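# Pin the fork link to the eye plate

## Task

Join the fork link to the eye plate by pushing the 12 mm pin through both fork cheeks and the eye, so that the pin's head rests against the fork on the side facing the parts box. The task fails if the pin is forced into the solid metal of the cheeks or the eye plate, or if any loose object other than the fork link or the fitted pin is still in a gripper (either or both) at the end. The joint must stay assembled on its own; anything held together only by the robot does not count.

## Robot and tools

Robot: two xArm6 arms, left_arm and right_arm, each with a parallel two-finger gripper and a wrist camera. Each arm has six revolute joints in this column order: waist, shoulder, elbow, forearm roll, wrist pitch, wrist roll. The bases sit at (-0.010, +0.372, 0) m for left_arm and (+0.012, -0.302, 0) m for right_arm, each turned slightly about z (quat_wxyz (+0.998, 0, 0, -0.057) and (+0.999, 0, 0, +0.051)).

Frame: one scene frame for everything reported. Origin on the table surface midway between the arms, +z up, +x away from the robot over the table, left_arm on the +y side. The arm names do not correspond to sides of a camera image. Printed hand positions may be somewhat off, more so when the arm reaches far.

Gripper geometry: fingers point along the gripper's +z axis and close along its y axis. end_effector_position is the point between the pads when closed, roughly 2 cm short of the fingertips; closing pushes the tips about 10 mm further along +z.

execute_actions: argument actions is a list holding at most one item. An empty list only reports the current state. A move item is {"rows": [...], "steps": n} with n from 1 to 15 (default 15); each step is 1/30 s. Each row is one flat list of exactly 14 numbers covering both arms together: left_arm's six joint targets then its opening, then right_arm's six joint targets then its opening. Joint numbers are absolute target angles in radians (the same convention as the Joint positions line), not offsets. Send all 14 even when only one arm should move; repeat the current angles for an arm that should stay. Rows are used one per step and the final row repeats if steps exceed rows; up to 15 rows. A wait item is {"steps": n} with n up to 300, sending nothing new; it returns when that many steps have passed since the previous result, counting your reply time. Optional pictures (boolean) turns camera images on or off for that result; they are included by default.

Joint ranges (rad): waist -6.283 to 6.283, shoulder -2.059 to 2.094, elbow -3.927 to 0.192, forearm roll -6.283 to 6.283, wrist pitch -1.693 to 3.142, wrist roll -6.283 to 6.283. True ends may differ by up to 0.010. A target more than 0.010 beyond a range end and further out than the last reported angle gets the whole call rejected, and nothing moves. Targets past the real end are clipped to it, and the result may say "joint sent to its limit", possibly referring to an earlier, still running action. No such line does not prove there is room left.

Opening: one number per arm from -1 (closed) to +1 (fully open, pad gap 0.084 m). It is an absolute command, not a change.

Motion limits: joint targets move at most 3.14 rad/s, with about 0.16 s to accelerate, and all joints of an arm are slowed together so they arrive at once. Each step the sent target stays within 0.623 rad of the measured angle, and is pulled back if it would move the hand more than 70 mm from where it is. Far moves therefore need several calls. Between calls the arms keep heading for the last row sent, until they are nearly still or a step is HELD.

Result lines: the state line gives, per arm, end_effector_position (m), end_effector_quat_wxyz and linear/angular velocity. Joint positions and Joint velocities list each arm's six joints (rad, rad/s) plus the pad gap (m, m/s). grip_measured is the measured opening on the command scale. Joint torques are total drive output with offsets and noise; they are not contact forces. "joint command not followed" means the clearance check altered or blocked some targets; the rest was applied. HELD marks steps where your row was not sent, fully or partly. MOTOR HOT appears from 65 °C; at 80 °C the arm brakes until cooled (OVER-TEMPERATURE FAULT). A torque fault (load limits N m: waist 43.5, shoulder 43.5, elbow 26.1, forearm roll 26.1, wrist pitch 17.4, wrist roll 17.4, including a held part's weight) stops the arm, backs the joint off, holds 10 s and drops the rest of the call.

Gripping: to keep hold, command an opening well under grip_measured; the bigger the gap, the stronger the squeeze, up to about 24 N per pad for parts up to about 6 cm. Commanding the value you read still presses lightly; wide parts may slip. Closing fast can hit harder than intended.

zoom_image: camera is "cam_left_wrist" or "cam_right_wrist"; region is [x0, y0, x1, y1] in pixels of that camera's last 672x504 image, origin top-left, at most 504 by 504. It gives a sharper crop and moves nothing. Calibration (K, distortion, T_world_to_cam) was given per camera; poses follow each arm's joints and may be off by about 0.5 degrees and 2.5 mm.

read_manual: optional section "licences"; returns URDF licence text only.

finished_scene: scene is the number of the scene being ended. It is final, reports whether the goal was met and moves on. Call it only once the pin is seated, the parts rest unaided and the grippers hold nothing extra. Replying without any tool call ends everything.

Avoid: forcing the pin against metal instead of through the holes, dropping or knocking anything off the table, arms colliding or pressing on each other, hard slams and pushes, overheating motors by holding loads while idle. Loose parts may occasionally be nudged by outside pushes, so check images before acting. Quick, smooth, low-effort motion is preferred.

Each tool is called by a JSON object that holds its "name" and its "arguments".

## Session

{"name": "execute_actions", "arguments": {"actions": []}}

Scene clock: 0.00 s of 6033.50 s.
left_arm: end_effector_position=(+0.6097, +0.2205, +0.3399) grip_measured=+1.00 end_effector_quat_wxyz=(+0.020, -0.540, +0.841, -0.029) end_effector_velocity=(+0.000, +0.000, +0.000) end_effector_angular_velocity=(-0.000, -0.001, +0.001) | right_arm: end_effector_position=(+0.4949, -0.1750, +0.3092) grip_measured=+1.00 end_effector_quat_wxyz=(-0.059, +0.814, +0.557, -0.155) end_effector_velocity=(-0.000, +0.000, +0.000) end_effector_angular_velocity=(-0.000, +0.001, +0.000)
Joint positions: left_arm=[-0.122  0.66  -2.378 -0.011  1.648  1.762  0.084] | right_arm=[ 0.154  0.422 -1.963  0.006  1.874 -0.945  0.084]
Joint velocities: left_arm=[ 0.     0.    -0.001  0.    -0.    -0.001  0.   ] | right_arm=[ 0.    -0.    -0.     0.     0.001 -0.    -0.   ]
Joint torques (N m, as the arm reports them, + toward a larger angle): no reading
Motor temperatures (°C, as the motors report them): left_arm=[29 35 36 33 34 35] | right_arm=[32 31 30 32 38 29]

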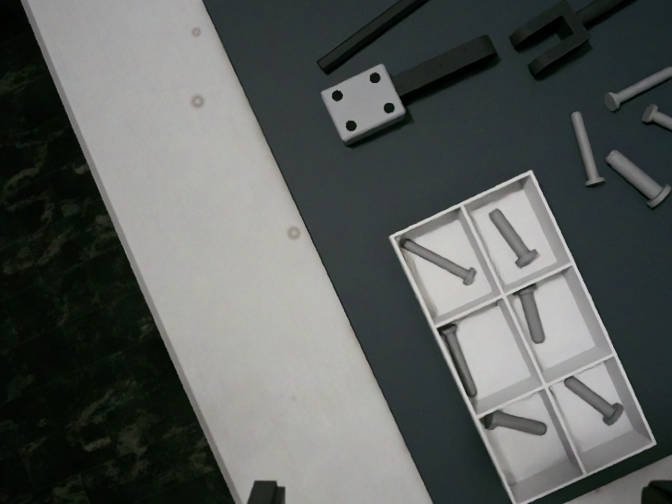

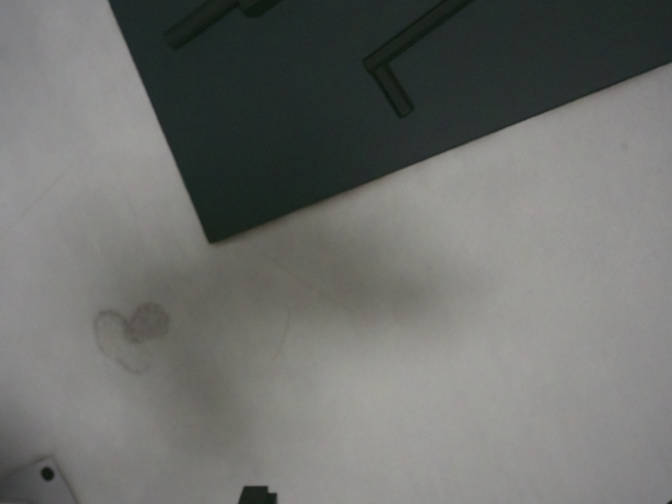

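{"name": "execute_actions", "arguments": {"actions": [{"rows":[[-0.401,0.016,-1.078,0,1.062,1.056,1,0.154,0.422,-1.963,0.006,1.874,-0.945,1]]}], "pictures": false}}

{"name": "execute_actions", "arguments": {"actions": [{"steps":30}]}}

Scene clock: 16.83 s of 6033.50 s.
left_arm: end_effector_position=(+0.5480, +0.1210, +0.4026) grip_measured=+1.00 end_effector_quat_wxyz=(-0.068, +0.643, -0.748, +0.149) end_effector_velocity=(-0.250, -0.121, -0.228) end_effector_angular_velocity=(-0.183, +0.263, +0.488) | right_arm: end_effector_position=(+0.4948, -0.1748, +0.3094) grip_measured=+1.00 end_effector_quat_wxyz=(-0.059, +0.814, +0.557, -0.155) end_effector_velocity=(+0.001, -0.001, +0.000) end_effector_angular_velocity=(+0.000, -0.002, -0.002)
Joint positions: left_arm=[-0.308  0.231 -1.821 -0.004  1.26   1.302  0.084] | right_arm=[ 0.154  0.422 -1.963  0.006  1.874 -0.945  0.084]
Joint velocities: left_arm=[-0.354 -0.82   1.698  0.013 -0.716 -0.886 -0.   ] | right_arm=[-0.002 -0.    -0.     0.    -0.002  0.    -0.   ]
Joint torques (N m, as the arm reports them, + toward a larger angle): left_arm=[  4.54 -19.19 -16.1    0.61  -1.09   0.52] | right_arm=[ -0.55 -21.88 -12.81  -0.24  -0.94   0.53]
Motor temperatures (°C, as the motors report them): left_arm=[29 36 38 33 34 35] | right_arm=[32 31 32 32 38 29]
Steps of this call (steps 1 to 90: nothing new was sent; then 13.33 s passed at rest; steps 91 to 105: all 15 steps of this action). Readings (joint positions):
91: left_arm=[-0.122 0.660 -2.377 -0.011 1.648 1.762] | right_arm=[0.154 0.422 -1.963 0.006 1.874 -0.945]
92: left_arm=[-0.123 0.657 -2.373 -0.011 1.644 1.757] | right_arm=[0.154 0.422 -1.963 0.006 1.874 -0.945]
94: left_arm=[-0.138 0.622 -2.328 -0.009 1.606 1.717] | right_arm=[0.154 0.422 -1.963 0.006 1.874 -0.945]
98: left_arm=[-0.200 0.482 -2.194 -0.008 1.484 1.578] | right_arm=[0.154 0.422 -1.963 0.006 1.874 -0.945]
105: the state above

Scene clock: 17.83 s of 6033.50 s.
left_arm: end_effector_position=(+0.4009, +0.1401, +0.2006) grip_measured=+1.00 end_effector_quat_wxyz=(-0.000, +0.707, -0.707, +0.001) end_effector_velocity=(-0.004, +0.002, -0.005) end_effector_angular_velocity=(+0.006, +0.010, +0.000) | right_arm: end_effector_position=(+0.4948, -0.1748, +0.3094) grip_measured=+1.00 end_effector_quat_wxyz=(-0.059, +0.814, +0.557, -0.155) end_effector_velocity=(+0.000, +0.000, +0.000) end_effector_angular_velocity=(+0.000, -0.002, +0.000)
Joint positions: left_arm=[-0.401  0.016 -1.08  -0.     1.062  1.056  0.084] | right_arm=[ 0.154  0.422 -1.963  0.006  1.874 -0.945  0.084]
Joint velocities: left_arm=[-0.002 -0.001  0.013  0.001 -0.001 -0.002  0.   ] | right_arm=[ 0.    -0.001  0.     0.    -0.001  0.     0.   ]
Joint torques (N m, as the arm reports them, + toward a larger angle): left_arm=[ -0.29 -29.52 -20.46   0.39  -1.27   0.32] | right_arm=[ -0.05 -21.99 -12.92  -0.21  -0.88   0.58]
Motor temperatures (°C, as the motors report them): left_arm=[29 36 38 33 34 35] | right_arm=[32 31 32 32 38 29]
Steps of this call (steps 1 to 30: the robot went on to your last target). Readings (joint positions):
1: left_arm=[-0.319 0.206 -1.766 -0.004 1.239 1.275] | right_arm=[0.154 0.422 -1.963 0.006 1.874 -0.945]
2: left_arm=[-0.326 0.189 -1.716 -0.003 1.222 1.255] | right_arm=[0.154 0.422 -1.963 0.006 1.874 -0.945]
4: left_arm=[-0.337 0.165 -1.628 -0.003 1.199 1.225] | right_arm=[0.154 0.422 -1.963 0.006 1.874 -0.945]
8: left_arm=[-0.354 0.126 -1.474 -0.002 1.161 1.178] | right_arm=[0.154 0.422 -1.963 0.006 1.874 -0.945]
30: the state above
camera_calibration (this result's frames):
cam_left_wrist: T_world_to_cam=[[-0.999708, -0.00837385, 0.0226728, 0.427449], [-0.00856044, 0.99993, -0.00814502, -0.0693802], [-0.022603, -0.00833673, -0.99971, 0.342297], [0, 0, 0, 1]] pos_world=[0.434467, 0.0758084, 0.331941]
cam_right_wrist: T_world_to_cam=[[0.893131, -0.362248, -0.266632, -0.393289], [-0.323136, -0.9291, 0.179881, 0.00756822], [-0.312889, -0.0744986, -0.946863, 0.56128], [0, 0, 0, 1]] pos_world=[0.529323, -0.0936221, 0.425231]

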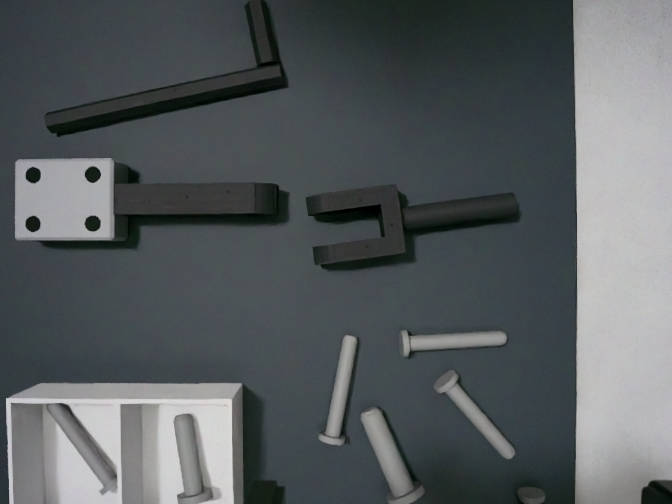

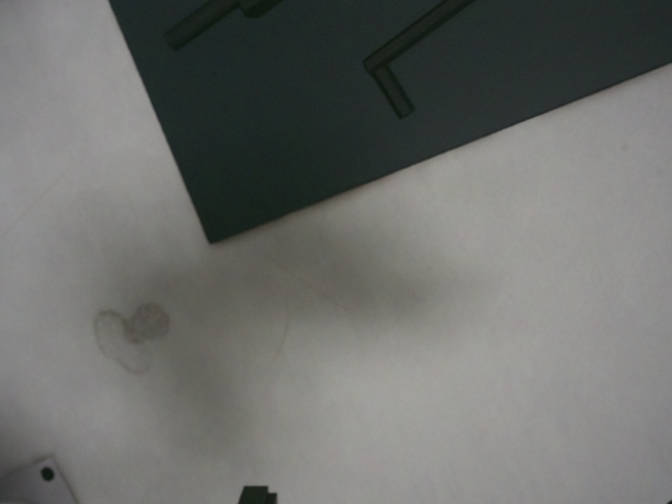

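{"name": "execute_actions", "arguments": {"actions": [{"rows":[[-0.52,0.457,-0.148,0,-1.26,0,1,0.154,0.422,-1.963,0.006,1.874,-0.945,1]]}], "pictures": false}}

{"name": "execute_actions", "arguments": {"actions": [{"steps":60}]}}

Scene clock: 29.70 s of 6033.50 s.
left_arm: end_effector_position=(+0.3277, +0.1606, +0.0405) grip_measured=+1.00 end_effector_quat_wxyz=(+0.009, +0.783, -0.617, -0.084) end_effector_velocity=(-0.228, +0.100, -0.322) end_effector_angular_velocity=(+0.282, +0.225, +0.613) | right_arm: end_effector_position=(+0.4948, -0.1748, +0.3094) grip_measured=+1.00 end_effector_quat_wxyz=(-0.059, +0.814, +0.557, -0.155) end_effector_velocity=(+0.000, -0.001, -0.001) end_effector_angular_velocity=(-0.000, +0.002, -0.001)
Joint positions: left_arm=[-0.446  0.185 -0.797 -0.     0.781  0.775  0.084] | right_arm=[ 0.154  0.422 -1.963  0.006  1.874 -0.945  0.084]
Joint velocities: left_arm=[-0.091  0.338  0.718  0.    -0.716 -0.715  0.   ] | right_arm=[-0.001  0.002 -0.     0.     0.001 -0.    -0.   ]
Joint torques (N m, as the arm reports them, + toward a larger angle): left_arm=[ -0.04 -30.24 -15.87   0.53  -0.68   0.28] | right_arm=[ -0.12 -21.78 -12.78  -0.28  -0.83   0.51]
Motor temperatures (°C, as the motors report them): left_arm=[29 36 39 33 34 35] | right_arm=[32 31 33 32 38 29]
Steps of this call (steps 1 to 15: the robot went on to your last target; steps 16 to 90: nothing new was sent; then 8.37 s passed at rest; steps 91 to 105: all 15 steps of this action). Readings (joint positions):
91: left_arm=[-0.401 0.016 -1.078 0.000 1.062 1.056] | right_arm=[0.154 0.422 -1.963 0.006 1.874 -0.945]
92: left_arm=[-0.402 0.018 -1.075 0.000 1.057 1.051] | right_arm=[0.154 0.422 -1.963 0.006 1.874 -0.945]
94: left_arm=[-0.408 0.037 -1.048 -0.000 1.021 1.017] | right_arm=[0.154 0.422 -1.963 0.006 1.874 -0.945]
98: left_arm=[-0.423 0.099 -0.955 0.000 0.939 0.933] | right_arm=[0.154 0.422 -1.963 0.006 1.874 -0.945]
105: the state above

Scene clock: 39.80 s of 6033.50 s.
left_arm: end_effector_position=(+0.3373, +0.1518, +0.0363) grip_measured=+1.00 end_effector_quat_wxyz=(+0.005, +0.796, -0.601, -0.064) end_effector_velocity=(-0.000, +0.000, -0.000) end_effector_angular_velocity=(+0.000, +0.000, -0.001) | right_arm: end_effector_position=(+0.4948, -0.1748, +0.3094) grip_measured=+1.00 end_effector_quat_wxyz=(-0.059, +0.814, +0.557, -0.155) end_effector_velocity=(+0.000, +0.000, +0.000) end_effector_angular_velocity=(+0.000, -0.001, +0.000)
Joint positions: left_arm=[-0.453  0.206 -0.805  0.001  0.727  0.727  0.084] | right_arm=[ 0.154  0.422 -1.963  0.006  1.874 -0.945  0.084]
Joint velocities: left_arm=[-0.     0.    -0.     0.001  0.     0.001 -0.   ] | right_arm=[ 0.    -0.001 -0.    -0.    -0.001 -0.     0.   ]
Joint torques (N m, as the arm reports them, + toward a larger angle): left_arm=[ -0.83 -29.42 -16.05   0.36  -1.16   0.49] | right_arm=[ -0.1  -21.75 -12.65  -0.34  -0.88   0.61]
Motor temperatures (°C, as the motors report them): left_arm=[29 36 39 33 34 35] | right_arm=[32 31 33 32 38 29]
TORQUE FAULT: the external load on joint 3 (elbow) of the left arm reached its load limit, and that arm stopped for 10 seconds. A torque fault stops only its own arm. That arm's remaining commands of this call were not run. Joint 3 (elbow) of that arm moved back by up to 3 degrees. That arm holds there, with its grip as last carried out, and accepts commands again: back off and push less far. That arm stops again, at the same cost, whenever a joint's load reaches its limit.
The stop of the left arm began at step 3 of this call (marked STOPPED below). From that step on that arm followed nothing that you had sent. Nothing is kept back now, and the robot has no last target.
Steps of this call (steps 1 to 60: the robot went on to your last target; steps 61 to 303: the stop continued). Readings (joint positions):
1: left_arm=[-0.449 0.196 -0.773 -0.000 0.757 0.751] | right_arm=[0.154 0.422 -1.963 0.006 1.874 -0.945]
2: left_arm=[-0.453 0.206 -0.752 0.001 0.727 0.727] | right_arm=[0.154 0.422 -1.963 0.006 1.874 -0.945]
3: left_arm=[-0.453 0.201 -0.757 0.002 0.726 0.725] | right_arm=[0.154 0.422 -1.963 0.006 1.874 -0.945] STOPPED (the left arm)
4: left_arm=[-0.452 0.200 -0.760 0.001 0.729 0.725] | right_arm=[0.154 0.422 -1.963 0.006 1.874 -0.945]
8: left_arm=[-0.452 0.207 -0.790 0.001 0.729 0.727] | right_arm=[0.154 0.422 -1.963 0.006 1.874 -0.945]
303: the state above
camera_calibration (this result's frames):
cam_left_wrist: T_world_to_cam=[[-0.952179, -0.286098, 0.107249, 0.390704], [-0.277395, 0.956615, 0.0891036, 0.0107943], [-0.128088, 0.0550924, -0.990231, 0.202338], [0, 0, 0, 1]] pos_world=[0.400932, 0.0903063, 0.157498]
cam_right_wrist: T_world_to_cam=[[0.893132, -0.362248, -0.266631, -0.39329], [-0.323136, -0.9291, 0.17988, 0.00756841], [-0.312888, -0.0744983, -0.946864, 0.56128], [0, 0, 0, 1]] pos_world=[0.529323, -0.0936221, 0.425231]

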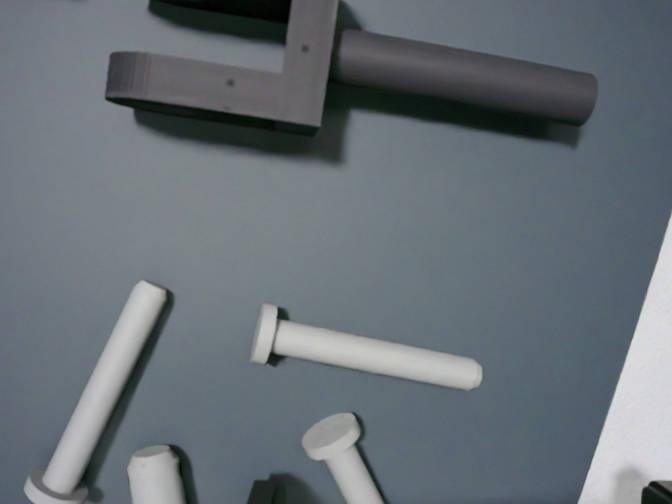

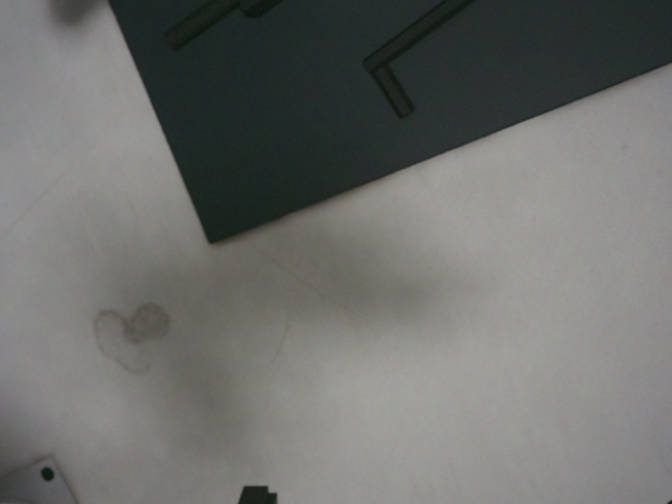

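Paths are non-linear; raise, move the wrist first.

{"name": "execute_actions", "arguments": {"actions": [{"rows":[[-0.453,0.0,-0.805,0,0.727,0.727,1,0.154,0.422,-1.963,0.006,1.874,-0.945,1]]}], "pictures": false}}

{"name": "execute_actions", "arguments": {"actions": [{"rows":[[-0.52,0.0,-0.805,0,-1.26,0,1,0.154,0.422,-1.963,0.006,1.874,-0.945,1]]}], "pictures": false}}

{"name": "execute_actions", "arguments": {"actions": [{"steps":60}], "pictures": false}}

{"name": "execute_actions", "arguments": {"actions": [{"rows":[[-0.52,0.457,-0.148,0,-1.26,0,1,0.154,0.422,-1.963,0.006,1.874,-0.945,1]]}], "pictures": false}}

{"name": "execute_actions", "arguments": {"actions": [{"steps":45}]}}

Scene clock: 46.53 s of 6033.50 s.
left_arm: end_effector_position=(+0.3685, +0.1316, +0.1222) grip_measured=+1.00 end_effector_quat_wxyz=(-0.003, +0.798, -0.602, +0.035) end_effector_velocity=(+0.000, -0.000, +0.010) end_effector_angular_velocity=(-0.010, -0.017, -0.000) | right_arm: end_effector_position=(+0.4948, -0.1748, +0.3094) grip_measured=+1.00 end_effector_quat_wxyz=(-0.059, +0.814, +0.557, -0.155) end_effector_velocity=(-0.000, +0.000, -0.000) end_effector_angular_velocity=(-0.000, +0.001, +0.001)
Joint positions: left_arm=[-0.453  0.005 -0.803  0.     0.727  0.727  0.084] | right_arm=[ 0.154  0.422 -1.963  0.006  1.874 -0.945  0.084]
Joint velocities: left_arm=[-0.    -0.03   0.008  0.001  0.002 -0.     0.   ] | right_arm=[ 0.001  0.001  0.    -0.     0.001 -0.     0.   ]
Joint torques (N m, as the arm reports them, + toward a larger angle): left_arm=[ -0.68 -26.68 -19.25   0.15  -1.57   0.3 ] | right_arm=[ -0.01 -22.11 -12.88  -0.14  -0.87   0.59]
Motor temperatures (°C, as the motors report them): left_arm=[29 36 39 33 34 35] | right_arm=[32 32 33 32 38 29]
Steps of this call (steps 1 to 90: nothing new was sent; then 3.23 s passed at rest; steps 91 to 105: all 15 steps of this action). Readings (joint positions):
91: left_arm=[-0.453 0.205 -0.805 0.001 0.727 0.727] | right_arm=[0.154 0.422 -1.963 0.006 1.874 -0.945]
92: left_arm=[-0.453 0.203 -0.804 0.001 0.727 0.727] | right_arm=[0.154 0.422 -1.963 0.006 1.874 -0.945]
94: left_arm=[-0.453 0.168 -0.799 0.001 0.728 0.727] | right_arm=[0.154 0.422 -1.963 0.006 1.874 -0.945]
98: left_arm=[-0.453 0.050 -0.810 0.000 0.726 0.727] | right_arm=[0.154 0.422 -1.963 0.006 1.874 -0.945]
105: the state above

Scene clock: 47.03 s of 6033.50 s.
left_arm: end_effector_position=(+0.4609, +0.0400, +0.2285) grip_measured=+1.00 end_effector_quat_wxyz=(+0.068, +0.857, -0.380, +0.341) end_effector_velocity=(+0.168, -0.163, +0.365) end_effector_angular_velocity=(-1.334, -1.064, +0.491) | right_arm: end_effector_position=(+0.4948, -0.1748, +0.3094) grip_measured=+1.00 end_effector_quat_wxyz=(-0.059, +0.814, +0.557, -0.155) end_effector_velocity=(-0.000, +0.000, -0.000) end_effector_angular_velocity=(-0.000, +0.000, +0.001)
Joint positions: left_arm=[-0.501  0.001 -0.805  0.     0.094  0.22   0.084] | right_arm=[ 0.154  0.422 -1.963  0.006  1.874 -0.945  0.084]
Joint velocities: left_arm=[-0.063 -0.004 -0.002 -0.001 -1.633 -0.73   0.   ] | right_arm=[0.001 0.    0.    0.    0.    0.    0.   ]
Joint torques (N m, as the arm reports them, + toward a larger angle): left_arm=[  0.13 -28.4  -19.73   0.01  -2.09   0.43] | right_arm=[ -0.06 -21.85 -12.79  -0.27  -0.81   0.66]
Motor temperatures (°C, as the motors report them): left_arm=[29 36 39 33 34 35] | right_arm=[32 32 33 32 38 29]
Steps of this call (steps 1 to 15: all 15 steps of this action). Readings (joint positions):
1: left_arm=[-0.453 0.004 -0.803 0.000 0.727 0.727] | right_arm=[0.154 0.422 -1.963 0.006 1.874 -0.945]
2: left_arm=[-0.453 0.003 -0.803 0.000 0.722 0.722] | right_arm=[0.154 0.422 -1.963 0.006 1.874 -0.945]
4: left_arm=[-0.458 0.003 -0.803 0.000 0.680 0.679] | right_arm=[0.154 0.422 -1.963 0.006 1.874 -0.945]
8: left_arm=[-0.479 0.002 -0.804 0.000 0.475 0.476] | right_arm=[0.154 0.422 -1.963 0.006 1.874 -0.945]
15: the state above

Scene clock: 49.03 s of 6033.50 s.
left_arm: end_effector_position=(+0.4252, +0.0527, +0.5562) grip_measured=+1.00 end_effector_quat_wxyz=(+0.267, +0.487, -0.160, +0.816) end_effector_velocity=(-0.000, -0.000, +0.001) end_effector_angular_velocity=(+0.001, -0.002, +0.000) | right_arm: end_effector_position=(+0.4948, -0.1748, +0.3094) grip_measured=+1.00 end_effector_quat_wxyz=(-0.059, +0.814, +0.557, -0.155) end_effector_velocity=(-0.000, -0.000, +0.000) end_effector_angular_velocity=(+0.000, +0.000, +0.000)
Joint positions: left_arm=[-0.52   0.    -0.805 -0.    -1.26  -0.     0.084] | right_arm=[ 0.154  0.422 -1.963  0.006  1.874 -0.945  0.084]
Joint velocities: left_arm=[ 0.     0.    -0.001  0.001 -0.     0.001  0.   ] | right_arm=[ 0.    -0.001  0.     0.     0.001 -0.    -0.   ]
Joint torques (N m, as the arm reports them, + toward a larger angle): left_arm=[ -0.69 -25.34 -17.55   0.39  -0.65   0.56] | right_arm=[ -0.14 -21.78 -12.76  -0.36  -0.8    0.54]
Motor temperatures (°C, as the motors report them): left_arm=[29 36 39 33 34 35] | right_arm=[32 32 33 32 38 29]
Steps of this call (steps 1 to 45: the robot went on to your last target; steps 46 to 60: nothing new was sent). Readings (joint positions):
1: left_arm=[-0.503 0.001 -0.805 0.000 0.039 0.197] | right_arm=[0.154 0.422 -1.963 0.006 1.874 -0.945]
2: left_arm=[-0.505 0.001 -0.805 0.000 -0.016 0.176] | right_arm=[0.154 0.422 -1.963 0.006 1.874 -0.945]
4: left_arm=[-0.508 0.001 -0.805 0.000 -0.125 0.141] | right_arm=[0.154 0.422 -1.963 0.006 1.874 -0.945]
8: left_arm=[-0.512 0.000 -0.805 0.000 -0.345 0.090] | right_arm=[0.154 0.422 -1.963 0.006 1.874 -0.945]
60: the state above
All arms were judged still, so your last target was given up. Only a new action makes them travel on or press farther. Fingers that are still opening or closing keep moving.

Scene clock: 49.53 s of 6033.50 s.
left_arm: end_effector_position=(+0.4332, +0.0468, +0.3563) grip_measured=+1.00 end_effector_quat_wxyz=(+0.231, +0.638, -0.209, +0.704) end_effector_velocity=(-0.053, +0.039, -0.453) end_effector_angular_velocity=(+0.546, +0.744, +0.000) | right_arm: end_effector_position=(+0.4948, -0.1748, +0.3094) grip_measured=+1.00 end_effector_quat_wxyz=(-0.059, +0.814, +0.557, -0.155) end_effector_velocity=(-0.000, +0.000, +0.000) end_effector_angular_velocity=(-0.000, -0.000, +0.001)
Joint positions: left_arm=[-0.52   0.163 -0.573  0.    -1.26  -0.     0.084] | right_arm=[ 0.154  0.422 -1.963  0.006  1.874 -0.945  0.084]
Joint velocities: left_arm=[-0.     0.378  0.545 -0.    -0.    -0.001 -0.   ] | right_arm=[ 0.001 -0.001 -0.    -0.     0.001 -0.     0.   ]
Joint torques (N m, as the arm reports them, + toward a larger angle): left_arm=[ -0.47 -26.24 -13.97   0.53  -1.35   0.31] | right_arm=[ -0.05 -21.71 -12.87  -0.3   -0.8    0.53]
Motor temperatures (°C, as the motors report them): left_arm=[29 36 39 33 34 35] | right_arm=[32 32 33 32 38 29]
Steps of this call (steps 1 to 15: all 15 steps of this action). Readings (joint positions):
1: left_arm=[-0.520 0.000 -0.805 -0.000 -1.260 0.000] | right_arm=[0.154 0.422 -1.963 0.006 1.874 -0.945]
2: left_arm=[-0.520 0.002 -0.802 -0.000 -1.260 0.000] | right_arm=[0.154 0.422 -1.963 0.006 1.874 -0.945]
4: left_arm=[-0.520 0.021 -0.775 -0.000 -1.261 0.000] | right_arm=[0.154 0.422 -1.963 0.006 1.874 -0.945]
8: left_arm=[-0.520 0.076 -0.699 0.000 -1.260 -0.000] | right_arm=[0.154 0.422 -1.963 0.006 1.874 -0.945]
15: the state above

Scene clock: 51.03 s of 6033.50 s.
left_arm: end_effector_position=(+0.3065, +0.1399, +0.0647) grip_measured=+1.00 end_effector_quat_wxyz=(+0.143, +0.845, -0.277, +0.435) end_effector_velocity=(-0.000, +0.000, -0.000) end_effector_angular_velocity=(+0.000, +0.001, -0.000) | right_arm: end_effector_position=(+0.4948, -0.1748, +0.3094) grip_measured=+1.00 end_effector_quat_wxyz=(-0.059, +0.814, +0.557, -0.155) end_effector_velocity=(-0.001, -0.000, -0.000) end_effector_angular_velocity=(-0.001, +0.003, +0.000)
Joint positions: left_arm=[-0.52   0.457 -0.148 -0.    -1.26   0.     0.084] | right_arm=[ 0.154  0.422 -1.963  0.006  1.874 -0.945  0.084]
Joint velocities: left_arm=[-0.     0.     0.001  0.     0.    -0.    -0.   ] | right_arm=[ 0.     0.     0.     0.     0.002 -0.     0.   ]
Joint torques (N m, as the arm reports them, + toward a larger angle): left_arm=[ -0.29 -20.58  -2.12   0.54  -1.94   0.41] | right_arm=[ -0.18 -21.9  -12.75  -0.28  -0.85   0.58]
Motor temperatures (°C, as the motors report them): left_arm=[29 36 38 33 34 35] | right_arm=[32 32 33 32 38 29]
Steps of this call (steps 1 to 45: the robot went on to your last target). Readings (joint positions):
1: left_arm=[-0.520 0.176 -0.555 0.000 -1.260 -0.000] | right_arm=[0.154 0.422 -1.963 0.006 1.874 -0.945]
2: left_arm=[-0.520 0.188 -0.536 0.000 -1.260 -0.000] | right_arm=[0.154 0.422 -1.963 0.006 1.874 -0.945]
4: left_arm=[-0.520 0.214 -0.500 0.000 -1.260 -0.000] | right_arm=[0.154 0.422 -1.963 0.006 1.874 -0.945]
8: left_arm=[-0.520 0.266 -0.425 0.000 -1.260 -0.000] | right_arm=[0.154 0.422 -1.963 0.006 1.874 -0.945]
45: the state above
All arms were judged still, so your last target was given up. Only a new action makes them travel on or press farther. Fingers that are still opening or closing keep moving.
camera_calibration (this result's frames):
cam_left_wrist: T_world_to_cam=[[-0.603702, -0.796945, 0.0205493, 0.325168], [-0.468108, 0.333501, -0.818323, 0.215376], [0.645305, -0.503643, -0.574391, 0.0413638], [0, 0, 0, 1]] pos_world=[0.270431, 0.208146, 0.193324]
cam_right_wrist: T_world_to_cam=[[0.893131, -0.362248, -0.266632, -0.39329], [-0.323136, -0.9291, 0.17988, 0.00756838], [-0.312889, -0.0744984, -0.946864, 0.56128], [0, 0, 0, 1]] pos_world=[0.529323, -0.0936222, 0.425231]

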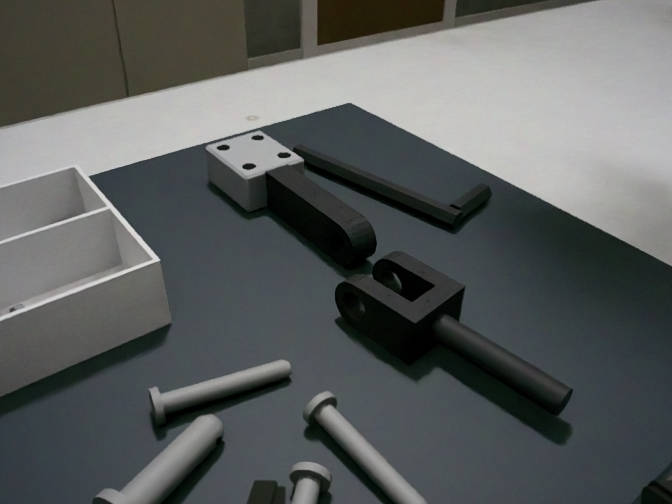

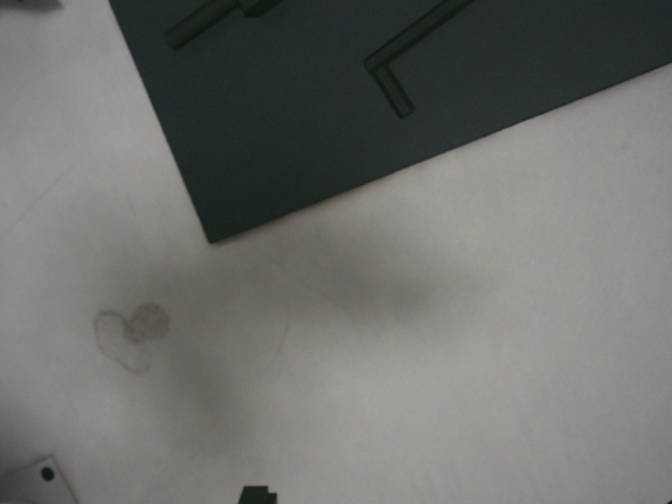

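{"name": "zoom_image", "arguments": {"camera": "cam_left_wrist", "region": [200,120,500,370]}}

Region (200, 120, 500, 370) of cam_left_wrist's 672x504 image, scaled by 1.680, with more detail than that image has.

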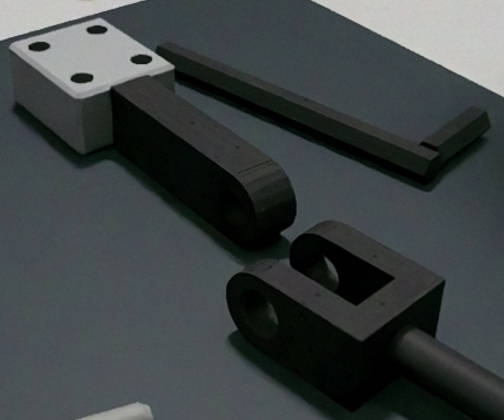

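{"name": "execute_actions", "arguments": {"actions": [{"rows":[[-0.45,0.457,-0.148,0,-1.26,0,1,0.688,0.211,-1.079,0,0.868,0.654,0]]}], "pictures": false}}

{"name": "execute_actions", "arguments": {"actions": [{"steps":60}]}}

Scene clock: 65.87 s of 6033.50 s.
left_arm: end_effector_position=(+0.3217, +0.1623, +0.0646) grip_measured=+1.00 end_effector_quat_wxyz=(+0.128, +0.854, -0.248, +0.440) end_effector_velocity=(+0.001, +0.002, -0.000) end_effector_angular_velocity=(+0.000, +0.001, +0.006) | right_arm: end_effector_position=(+0.4503, -0.0471, +0.2260) grip_measured=-0.01 end_effector_quat_wxyz=(-0.003, +0.854, +0.508, -0.111) end_effector_velocity=(-0.138, +0.236, -0.253) end_effector_angular_velocity=(-0.073, -0.385, -0.557)
Joint positions: left_arm=[-0.451  0.457 -0.148  0.    -1.26   0.     0.084] | right_arm=[ 0.425  0.315 -1.57   0.003  1.477 -0.548  0.044]
Joint velocities: left_arm=[ 0.007  0.     0.001  0.001  0.    -0.     0.   ] | right_arm=[ 0.543 -0.208  1.03  -0.007 -1.122  1.127 -0.   ]
Joint torques (N m, as the arm reports them, + toward a larger angle): left_arm=[ -0.6  -20.98  -2.28   0.71  -1.99   0.37] | right_arm=[ -0.35 -21.29 -13.39  -0.28  -1.17   0.53]
Motor temperatures (°C, as the motors report them): left_arm=[29 36 37 33 35 35] | right_arm=[32 32 33 32 38 29]
Steps of this call (steps 1 to 90: nothing new was sent; then 11.33 s passed at rest; steps 91 to 105: all 15 steps of this action). Readings (joint positions):
91: left_arm=[-0.520 0.457 -0.148 0.000 -1.260 0.000] | right_arm=[0.154 0.422 -1.963 0.006 1.874 -0.945]
92: left_arm=[-0.516 0.457 -0.148 0.000 -1.260 0.000] | right_arm=[0.157 0.420 -1.959 0.006 1.869 -0.940]
94: left_arm=[-0.490 0.457 -0.148 0.000 -1.260 0.000] | right_arm=[0.185 0.407 -1.922 0.004 1.830 -0.901]
98: left_arm=[-0.458 0.457 -0.148 -0.000 -1.260 -0.000] | right_arm=[0.286 0.370 -1.801 0.005 1.712 -0.783]
105: the state above

Scene clock: 67.87 s of 6033.50 s.
left_arm: end_effector_position=(+0.3219, +0.1626, +0.0646) grip_measured=+1.00 end_effector_quat_wxyz=(+0.127, +0.854, -0.247, +0.440) end_effector_velocity=(-0.000, +0.000, -0.000) end_effector_angular_velocity=(+0.001, +0.001, +0.001) | right_arm: end_effector_position=(+0.3636, +0.0520, +0.1203) grip_measured=-0.01 end_effector_quat_wxyz=(+0.000, +0.998, +0.068, +0.000) end_effector_velocity=(+0.000, -0.001, -0.001) end_effector_angular_velocity=(-0.001, +0.001, -0.001)
Joint positions: left_arm=[-0.45   0.457 -0.148  0.    -1.26  -0.     0.084] | right_arm=[ 0.688  0.211 -1.079  0.     0.868  0.654  0.044]
Joint velocities: left_arm=[ 0.     0.001  0.001 -0.     0.    -0.     0.   ] | right_arm=[-0.001  0.001 -0.     0.     0.001 -0.    -0.   ]
Joint torques (N m, as the arm reports them, + toward a larger angle): left_arm=[ -0.34 -20.88  -2.03   0.48  -2.12   0.07] | right_arm=[ -0.05 -18.52 -12.74  -0.36  -1.61   0.52]
Motor temperatures (°C, as the motors report them): left_arm=[29 36 37 33 35 35] | right_arm=[32 32 33 32 38 29]
Steps of this call (steps 1 to 45: the robot went on to your last target; steps 46 to 60: nothing new was sent). Readings (joint positions):
1: left_arm=[-0.451 0.457 -0.148 0.000 -1.260 0.000] | right_arm=[0.443 0.309 -1.536 0.003 1.438 -0.509]
2: left_arm=[-0.451 0.457 -0.148 0.000 -1.260 0.000] | right_arm=[0.461 0.302 -1.502 0.003 1.398 -0.468]
4: left_arm=[-0.450 0.457 -0.148 0.000 -1.260 0.000] | right_arm=[0.497 0.287 -1.435 0.002 1.314 -0.377]
8: left_arm=[-0.450 0.457 -0.148 0.000 -1.260 0.000] | right_arm=[0.566 0.260 -1.306 0.001 1.152 -0.153]
60: the state above
All arms were judged still, so your last target was given up. Only a new action makes them travel on or press farther. Fingers that are still opening or closing keep moving.
camera_calibration (this result's frames):
cam_left_wrist: T_world_to_cam=[[-0.546482, -0.837219, 0.0205516, 0.340694], [-0.490374, 0.299999, -0.818251, 0.22761], [0.678889, -0.457237, -0.574494, 0.0244637], [0, 0, 0, 1]] pos_world=[0.281189, 0.228138, 0.193294]
cam_right_wrist: T_world_to_cam=[[0.144899, -0.989439, 0.0039346, 0.0277988], [-0.989435, -0.144916, -0.00418289, 0.433455], [0.00470889, -0.00328693, -0.999984, 0.245246], [0, 0, 0, 1]] pos_world=[0.423693, 0.0911257, 0.246946]

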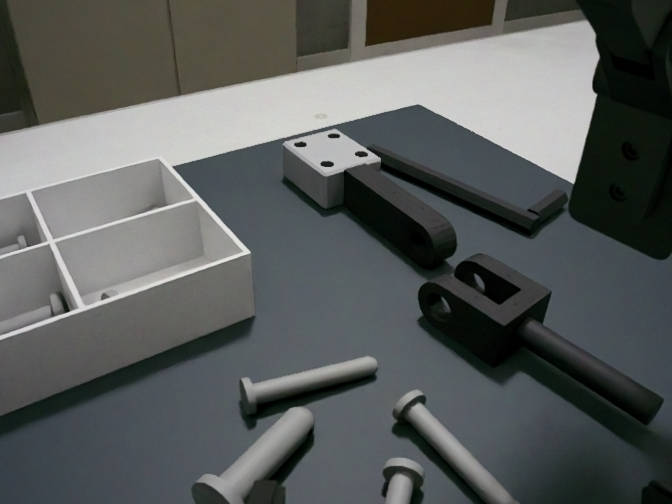

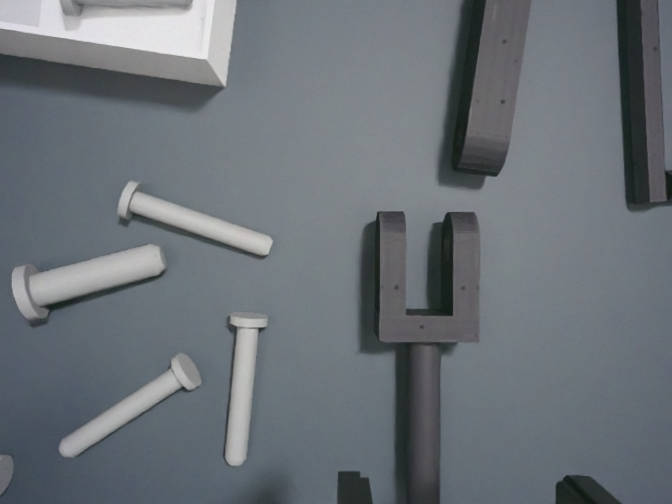

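{"name": "execute_actions", "arguments": {"actions": [{"rows":[[-0.45,0.457,-0.148,0,-1.26,0,1,0.688,0.394,-1.026,0,0.632,0.654,0]]}], "pictures": false}}

{"name": "execute_actions", "arguments": {"actions": [{"steps":20}], "pictures": false}}

{"name": "execute_actions", "arguments": {"actions": [{"rows":[[-0.45,0.457,-0.148,0,-1.26,0,1,0.688,0.394,-1.026,0,0.632,0.654,-0.4],[-0.45,0.457,-0.148,0,-1.26,0,1,0.688,0.394,-1.026,0,0.632,0.654,-0.4],[-0.45,0.457,-0.148,0,-1.26,0,1,0.688,0.394,-1.026,0,0.632,0.654,-0.6],[-0.45,0.457,-0.148,0,-1.26,0,1,0.688,0.394,-1.026,0,0.632,0.654,-0.6],[-0.45,0.457,-0.148,0,-1.26,0,1,0.688,0.394,-1.026,0,0.632,0.654,-0.7],[-0.45,0.457,-0.148,0,-1.26,0,1,0.688,0.394,-1.026,0,0.632,0.654,-0.7],[-0.45,0.457,-0.148,0,-1.26,0,1,0.688,0.394,-1.026,0,0.632,0.654,-0.7],[-0.45,0.457,-0.148,0,-1.26,0,1,0.688,0.394,-1.026,0,0.632,0.654,-0.9]]}]}}

Scene clock: 78.97 s of 6033.50 s.
left_arm: end_effector_position=(+0.3219, +0.1626, +0.0646) grip_measured=+1.00 end_effector_quat_wxyz=(+0.127, +0.854, -0.247, +0.440) end_effector_velocity=(+0.000, -0.000, -0.000) end_effector_angular_velocity=(+0.000, -0.000, -0.001) | right_arm: end_effector_position=(+0.3645, +0.0530, +0.0302) grip_measured=-0.01 end_effector_quat_wxyz=(-0.001, +0.998, +0.068, +0.001) end_effector_velocity=(+0.008, +0.010, -0.005) end_effector_angular_velocity=(+0.032, -0.032, +0.002)
Joint positions: left_arm=[-0.45   0.457 -0.148  0.    -1.26   0.     0.084] | right_arm=[ 0.688  0.389 -1.029 -0.     0.637  0.654  0.044]
Joint velocities: left_arm=[-0.     0.    -0.     0.     0.     0.001 -0.   ] | right_arm=[ 0.002  0.024 -0.005 -0.    -0.064 -0.    -0.   ]
Joint torques (N m, as the arm reports them, + toward a larger angle): left_arm=[ -0.01 -20.77  -2.12   0.73  -2.05   0.49] | right_arm=[  0.03 -19.14 -10.64  -0.29  -1.39   0.71]
Motor temperatures (°C, as the motors report them): left_arm=[29 36 37 33 35 35] | right_arm=[32 32 34 32 38 29]
Steps of this call (steps 1 to 90: nothing new was sent; then 7.60 s passed at rest; steps 91 to 105: all 15 steps of this action). Readings (joint positions):
91: left_arm=[-0.450 0.457 -0.148 0.000 -1.260 -0.000] | right_arm=[0.688 0.211 -1.079 -0.000 0.868 0.654]
92: left_arm=[-0.450 0.457 -0.148 0.000 -1.260 0.000] | right_arm=[0.688 0.213 -1.079 -0.000 0.863 0.654]
94: left_arm=[-0.450 0.457 -0.148 0.000 -1.260 0.000] | right_arm=[0.688 0.240 -1.075 -0.000 0.821 0.654]
98: left_arm=[-0.450 0.457 -0.148 0.000 -1.260 -0.000] | right_arm=[0.688 0.346 -1.037 0.000 0.700 0.654]
105: the state above

Scene clock: 79.63 s of 6033.50 s.
left_arm: end_effector_position=(+0.3219, +0.1626, +0.0646) grip_measured=+1.00 end_effector_quat_wxyz=(+0.127, +0.854, -0.247, +0.440) end_effector_velocity=(-0.000, +0.000, -0.000) end_effector_angular_velocity=(+0.001, +0.001, +0.000) | right_arm: end_effector_position=(+0.3645, +0.0530, +0.0286) grip_measured=-0.01 end_effector_quat_wxyz=(-0.001, +0.998, +0.068, +0.001) end_effector_velocity=(-0.001, -0.000, -0.001) end_effector_angular_velocity=(-0.001, +0.001, +0.001)
Joint positions: left_arm=[-0.45   0.457 -0.148  0.    -1.26   0.     0.084] | right_arm=[ 0.688  0.392 -1.027  0.     0.632  0.654  0.044]
Joint velocities: left_arm=[ 0.    -0.     0.001 -0.    -0.     0.    -0.   ] | right_arm=[ 0.001  0.001  0.001 -0.    -0.    -0.     0.   ]
Joint torques (N m, as the arm reports them, + toward a larger angle): left_arm=[ -0.36 -21.13  -2.44   0.43  -2.08   0.39] | right_arm=[ -0.1  -11.34  -7.43  -0.31  -1.82   0.52]
Motor temperatures (°C, as the motors report them): left_arm=[29 36 37 33 35 35] | right_arm=[32 32 33 32 38 29]
Steps of this call (steps 1 to 15: the robot went on to your last target; steps 16 to 20: nothing new was sent). Readings (joint positions):
1: left_arm=[-0.450 0.457 -0.148 0.000 -1.260 -0.000] | right_arm=[0.688 0.390 -1.029 -0.000 0.636 0.654]
2: left_arm=[-0.450 0.457 -0.148 -0.000 -1.260 0.000] | right_arm=[0.688 0.390 -1.028 -0.000 0.634 0.654]
4: left_arm=[-0.450 0.457 -0.148 -0.000 -1.260 -0.000] | right_arm=[0.688 0.391 -1.028 -0.000 0.633 0.654]
8: left_arm=[-0.450 0.457 -0.148 -0.000 -1.260 0.000] | right_arm=[0.688 0.391 -1.028 -0.000 0.633 0.654]
20: the state above
All arms were judged still, so your last target was given up. Only a new action makes them travel on or press farther. Fingers that are still opening or closing keep moving.

Scene clock: 80.13 s of 6033.50 s.
left_arm: end_effector_position=(+0.3219, +0.1626, +0.0646) grip_measured=+1.00 end_effector_quat_wxyz=(+0.127, +0.854, -0.247, +0.440) end_effector_velocity=(-0.000, +0.000, +0.000) end_effector_angular_velocity=(-0.000, -0.000, +0.000) | right_arm: end_effector_position=(+0.3654, +0.0536, +0.0291) grip_measured=-0.74 end_effector_quat_wxyz=(-0.002, +0.998, +0.067, +0.002) end_effector_velocity=(-0.001, -0.001, -0.001) end_effector_angular_velocity=(-0.002, +0.002, +0.001)
Joint positions: left_arm=[-0.45   0.457 -0.148  0.    -1.26   0.     0.084] | right_arm=[ 0.688  0.392 -1.029 -0.     0.63   0.654  0.012]
Joint velocities: left_arm=[-0. -0.  0. -0. -0. -0.  0.] | right_arm=[ 0.001 -0.     0.002 -0.     0.001 -0.    -0.   ]
Joint torques (N m, as the arm reports them, + toward a larger angle): left_arm=[ -0.5  -20.73  -2.1    0.42  -2.01   0.19] | right_arm=[ 1.61 -5.61 -1.58  0.31  0.54  0.57]
Motor temperatures (°C, as the motors report them): left_arm=[29 36 37 33 35 35] | right_arm=[32 32 33 32 38 29]
Steps of this call (steps 1 to 15: all 15 steps of this action). Readings (joint positions):
1: left_arm=[-0.450 0.457 -0.148 -0.000 -1.260 -0.000] | right_arm=[0.688 0.392 -1.028 -0.000 0.632 0.654]
2: left_arm=[-0.450 0.457 -0.148 0.000 -1.260 -0.000] | right_arm=[0.688 0.392 -1.028 -0.000 0.632 0.654]
4: left_arm=[-0.450 0.457 -0.148 -0.000 -1.260 -0.000] | right_arm=[0.688 0.392 -1.029 -0.000 0.631 0.654]
8: left_arm=[-0.450 0.457 -0.148 0.000 -1.260 0.000] | right_arm=[0.687 0.392 -1.029 -0.000 0.630 0.654]
15: the state above
camera_calibration (this result's frames):
cam_left_wrist: T_world_to_cam=[[-0.546482, -0.837219, 0.0205514, 0.340694], [-0.490374, 0.299999, -0.818251, 0.227609], [0.678889, -0.457237, -0.574494, 0.0244636], [0, 0, 0, 1]] pos_world=[0.281189, 0.228138, 0.193294]
cam_right_wrist: T_world_to_cam=[[0.144535, -0.9895, 0.000139566, 0.0296533], [-0.989456, -0.14453, -0.00936858, 0.435282], [0.00929038, 0.001216, -0.999956, 0.152188], [0, 0, 0, 1]] pos_world=[0.424993, 0.0920683, 0.156255]

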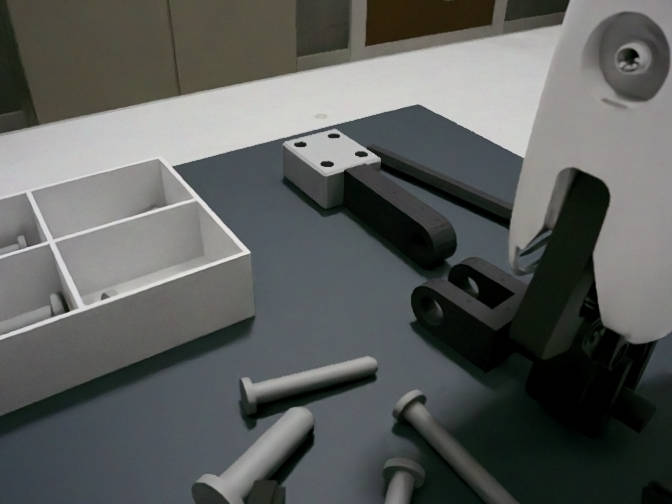

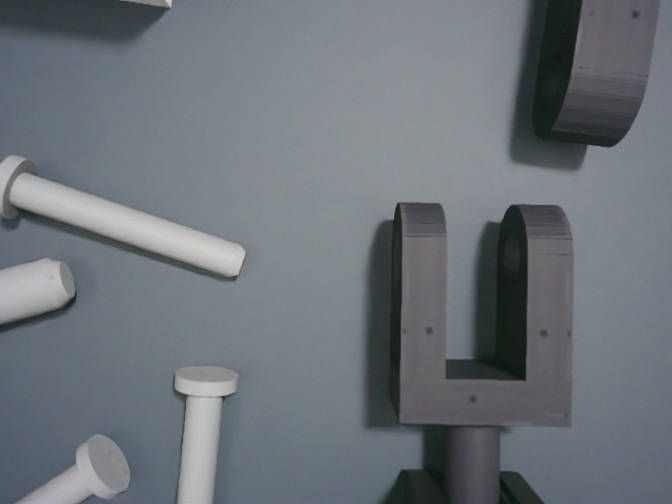

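{"name": "execute_actions", "arguments": {"actions": [{"rows":[[-0.45,0.457,-0.148,0,-1.26,0,1,0.688,0.382,-1.029,0,0.647,0.654,-1],[-0.45,0.457,-0.148,0,-1.26,0,1,0.688,0.382,-1.029,0,0.647,0.654,-1],[-0.45,0.457,-0.148,0,-1.26,0,1,0.688,0.382,-1.029,0,0.647,0.654,-1],[-0.45,0.457,-0.148,0,-1.26,0,1,0.688,0.382,-1.029,0,0.647,0.654,-1],[-0.45,0.457,-0.148,0,-1.26,0,1,0.688,0.382,-1.029,0,0.647,0.654,-1],[-0.45,0.457,-0.148,0,-1.26,0,1,0.665,0.382,-1.029,0,0.647,0.767,-1]]}], "pictures": false}}

{"name": "execute_actions", "arguments": {"actions": [{"steps":20}]}}

Scene clock: 90.20 s of 6033.50 s.
left_arm: end_effector_position=(+0.3219, +0.1626, +0.0646) grip_measured=+1.00 end_effector_quat_wxyz=(+0.127, +0.854, -0.247, +0.440) end_effector_velocity=(+0.000, -0.000, +0.000) end_effector_angular_velocity=(+0.000, -0.001, -0.001) | right_arm: end_effector_position=(+0.3688, +0.0436, +0.0305) grip_measured=-0.74 end_effector_quat_wxyz=(+0.003, +1.000, +0.005, -0.003) end_effector_velocity=(+0.012, -0.010, +0.001) end_effector_angular_velocity=(+0.001, -0.007, -0.116)
Joint positions: left_arm=[-0.45   0.457 -0.148  0.    -1.26   0.     0.084] | right_arm=[ 0.668  0.384 -1.025  0.001  0.649  0.758  0.011]
Joint velocities: left_arm=[-0.    -0.    -0.     0.001 -0.     0.001  0.   ] | right_arm=[-0.03  -0.    -0.003 -0.006 -0.002  0.091  0.   ]
Joint torques (N m, as the arm reports them, + toward a larger angle): left_arm=[ -0.74 -21.02  -2.15   0.39  -2.03   0.18] | right_arm=[ -3.97 -14.85  -7.95  -1.43  -0.63   0.65]
Motor temperatures (°C, as the motors report them): left_arm=[29 36 36 33 35 35] | right_arm=[32 31 32 32 38 29]
Steps of this call (steps 1 to 15: the robot went on to your last target; steps 16 to 90: nothing new was sent; then 6.57 s passed at rest; steps 91 to 105: all 15 steps of this action). Readings (joint positions):
91: left_arm=[-0.450 0.457 -0.148 -0.000 -1.260 -0.000] | right_arm=[0.688 0.392 -1.029 -0.000 0.632 0.654]
92: left_arm=[-0.450 0.457 -0.148 -0.000 -1.260 -0.000] | right_arm=[0.688 0.391 -1.030 -0.000 0.634 0.654]
94: left_arm=[-0.450 0.457 -0.148 -0.000 -1.260 -0.000] | right_arm=[0.689 0.389 -1.029 0.000 0.639 0.654]
98: left_arm=[-0.450 0.457 -0.148 0.000 -1.260 0.000] | right_arm=[0.687 0.386 -1.027 0.001 0.646 0.672]
105: the state above

Scene clock: 90.87 s of 6033.50 s.
left_arm: end_effector_position=(+0.3219, +0.1626, +0.0646) grip_measured=+1.00 end_effector_quat_wxyz=(+0.127, +0.854, -0.247, +0.440) end_effector_velocity=(+0.000, -0.000, +0.000) end_effector_angular_velocity=(-0.001, -0.001, +0.001) | right_arm: end_effector_position=(+0.3717, +0.0433, +0.0319) grip_measured=-0.74 end_effector_quat_wxyz=(+0.001, +1.000, -0.001, -0.001) end_effector_velocity=(+0.003, +0.005, +0.006) end_effector_angular_velocity=(+0.011, -0.010, +0.002)
Joint positions: left_arm=[-0.45   0.457 -0.148 -0.    -1.26  -0.     0.084] | right_arm=[ 0.664  0.383 -1.028 -0.     0.647  0.767  0.011]
Joint velocities: left_arm=[ 0.    -0.    -0.001 -0.001  0.    -0.     0.   ] | right_arm=[ 0.003 -0.006 -0.007  0.001 -0.002 -0.001 -0.   ]
Joint torques (N m, as the arm reports them, + toward a larger angle): left_arm=[ -0.29 -20.68  -2.23   0.57  -1.97   0.4 ] | right_arm=[ -0.11 -20.58 -11.99  -0.42  -1.76   0.57]
Motor temperatures (°C, as the motors report them): left_arm=[29 36 36 33 35 35] | right_arm=[32 31 32 32 38 29]
Steps of this call (steps 1 to 15: the robot went on to your last target; steps 16 to 20: nothing new was sent). Readings (joint positions):
1: left_arm=[-0.450 0.457 -0.148 0.000 -1.260 -0.000] | right_arm=[0.667 0.384 -1.025 0.000 0.649 0.761]
2: left_arm=[-0.450 0.457 -0.148 -0.000 -1.260 0.000] | right_arm=[0.667 0.384 -1.026 0.000 0.649 0.763]
4: left_arm=[-0.450 0.457 -0.148 0.000 -1.260 -0.000] | right_arm=[0.666 0.384 -1.026 0.000 0.649 0.765]
8: left_arm=[-0.450 0.457 -0.148 -0.000 -1.260 -0.000] | right_arm=[0.665 0.384 -1.026 -0.000 0.649 0.766]
20: the state above
All arms were judged still, so your last target was given up. Only a new action makes them travel on or press farther. Fingers that are still opening or closing keep moving.
camera_calibration (this result's frames):
cam_left_wrist: T_world_to_cam=[[-0.546482, -0.837219, 0.0205515, 0.340694], [-0.490374, 0.299999, -0.818251, 0.22761], [0.678889, -0.457237, -0.574494, 0.0244636], [0, 0, 0, 1]] pos_world=[0.281189, 0.228139, 0.193294]
cam_right_wrist: T_world_to_cam=[[0.00852989, -0.999946, 0.00598297, 0.069396], [-0.999961, -0.00854319, -0.00220114, 0.437861], [0.00225214, -0.00596396, -0.99998, 0.15785], [0, 0, 0, 1]] pos_world=[0.436896, 0.0740743, 0.158395]

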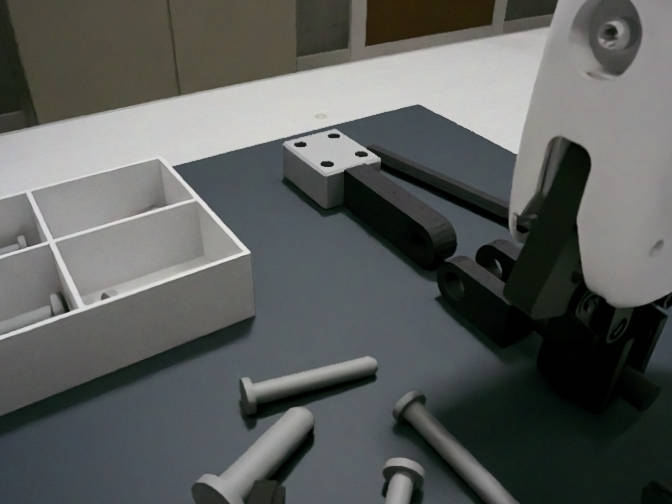

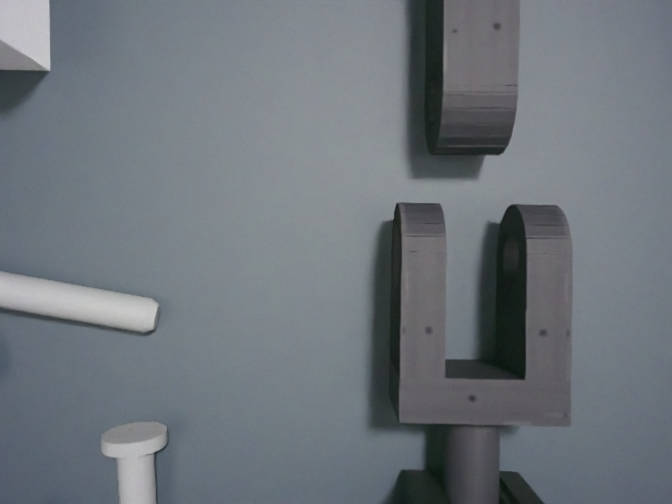

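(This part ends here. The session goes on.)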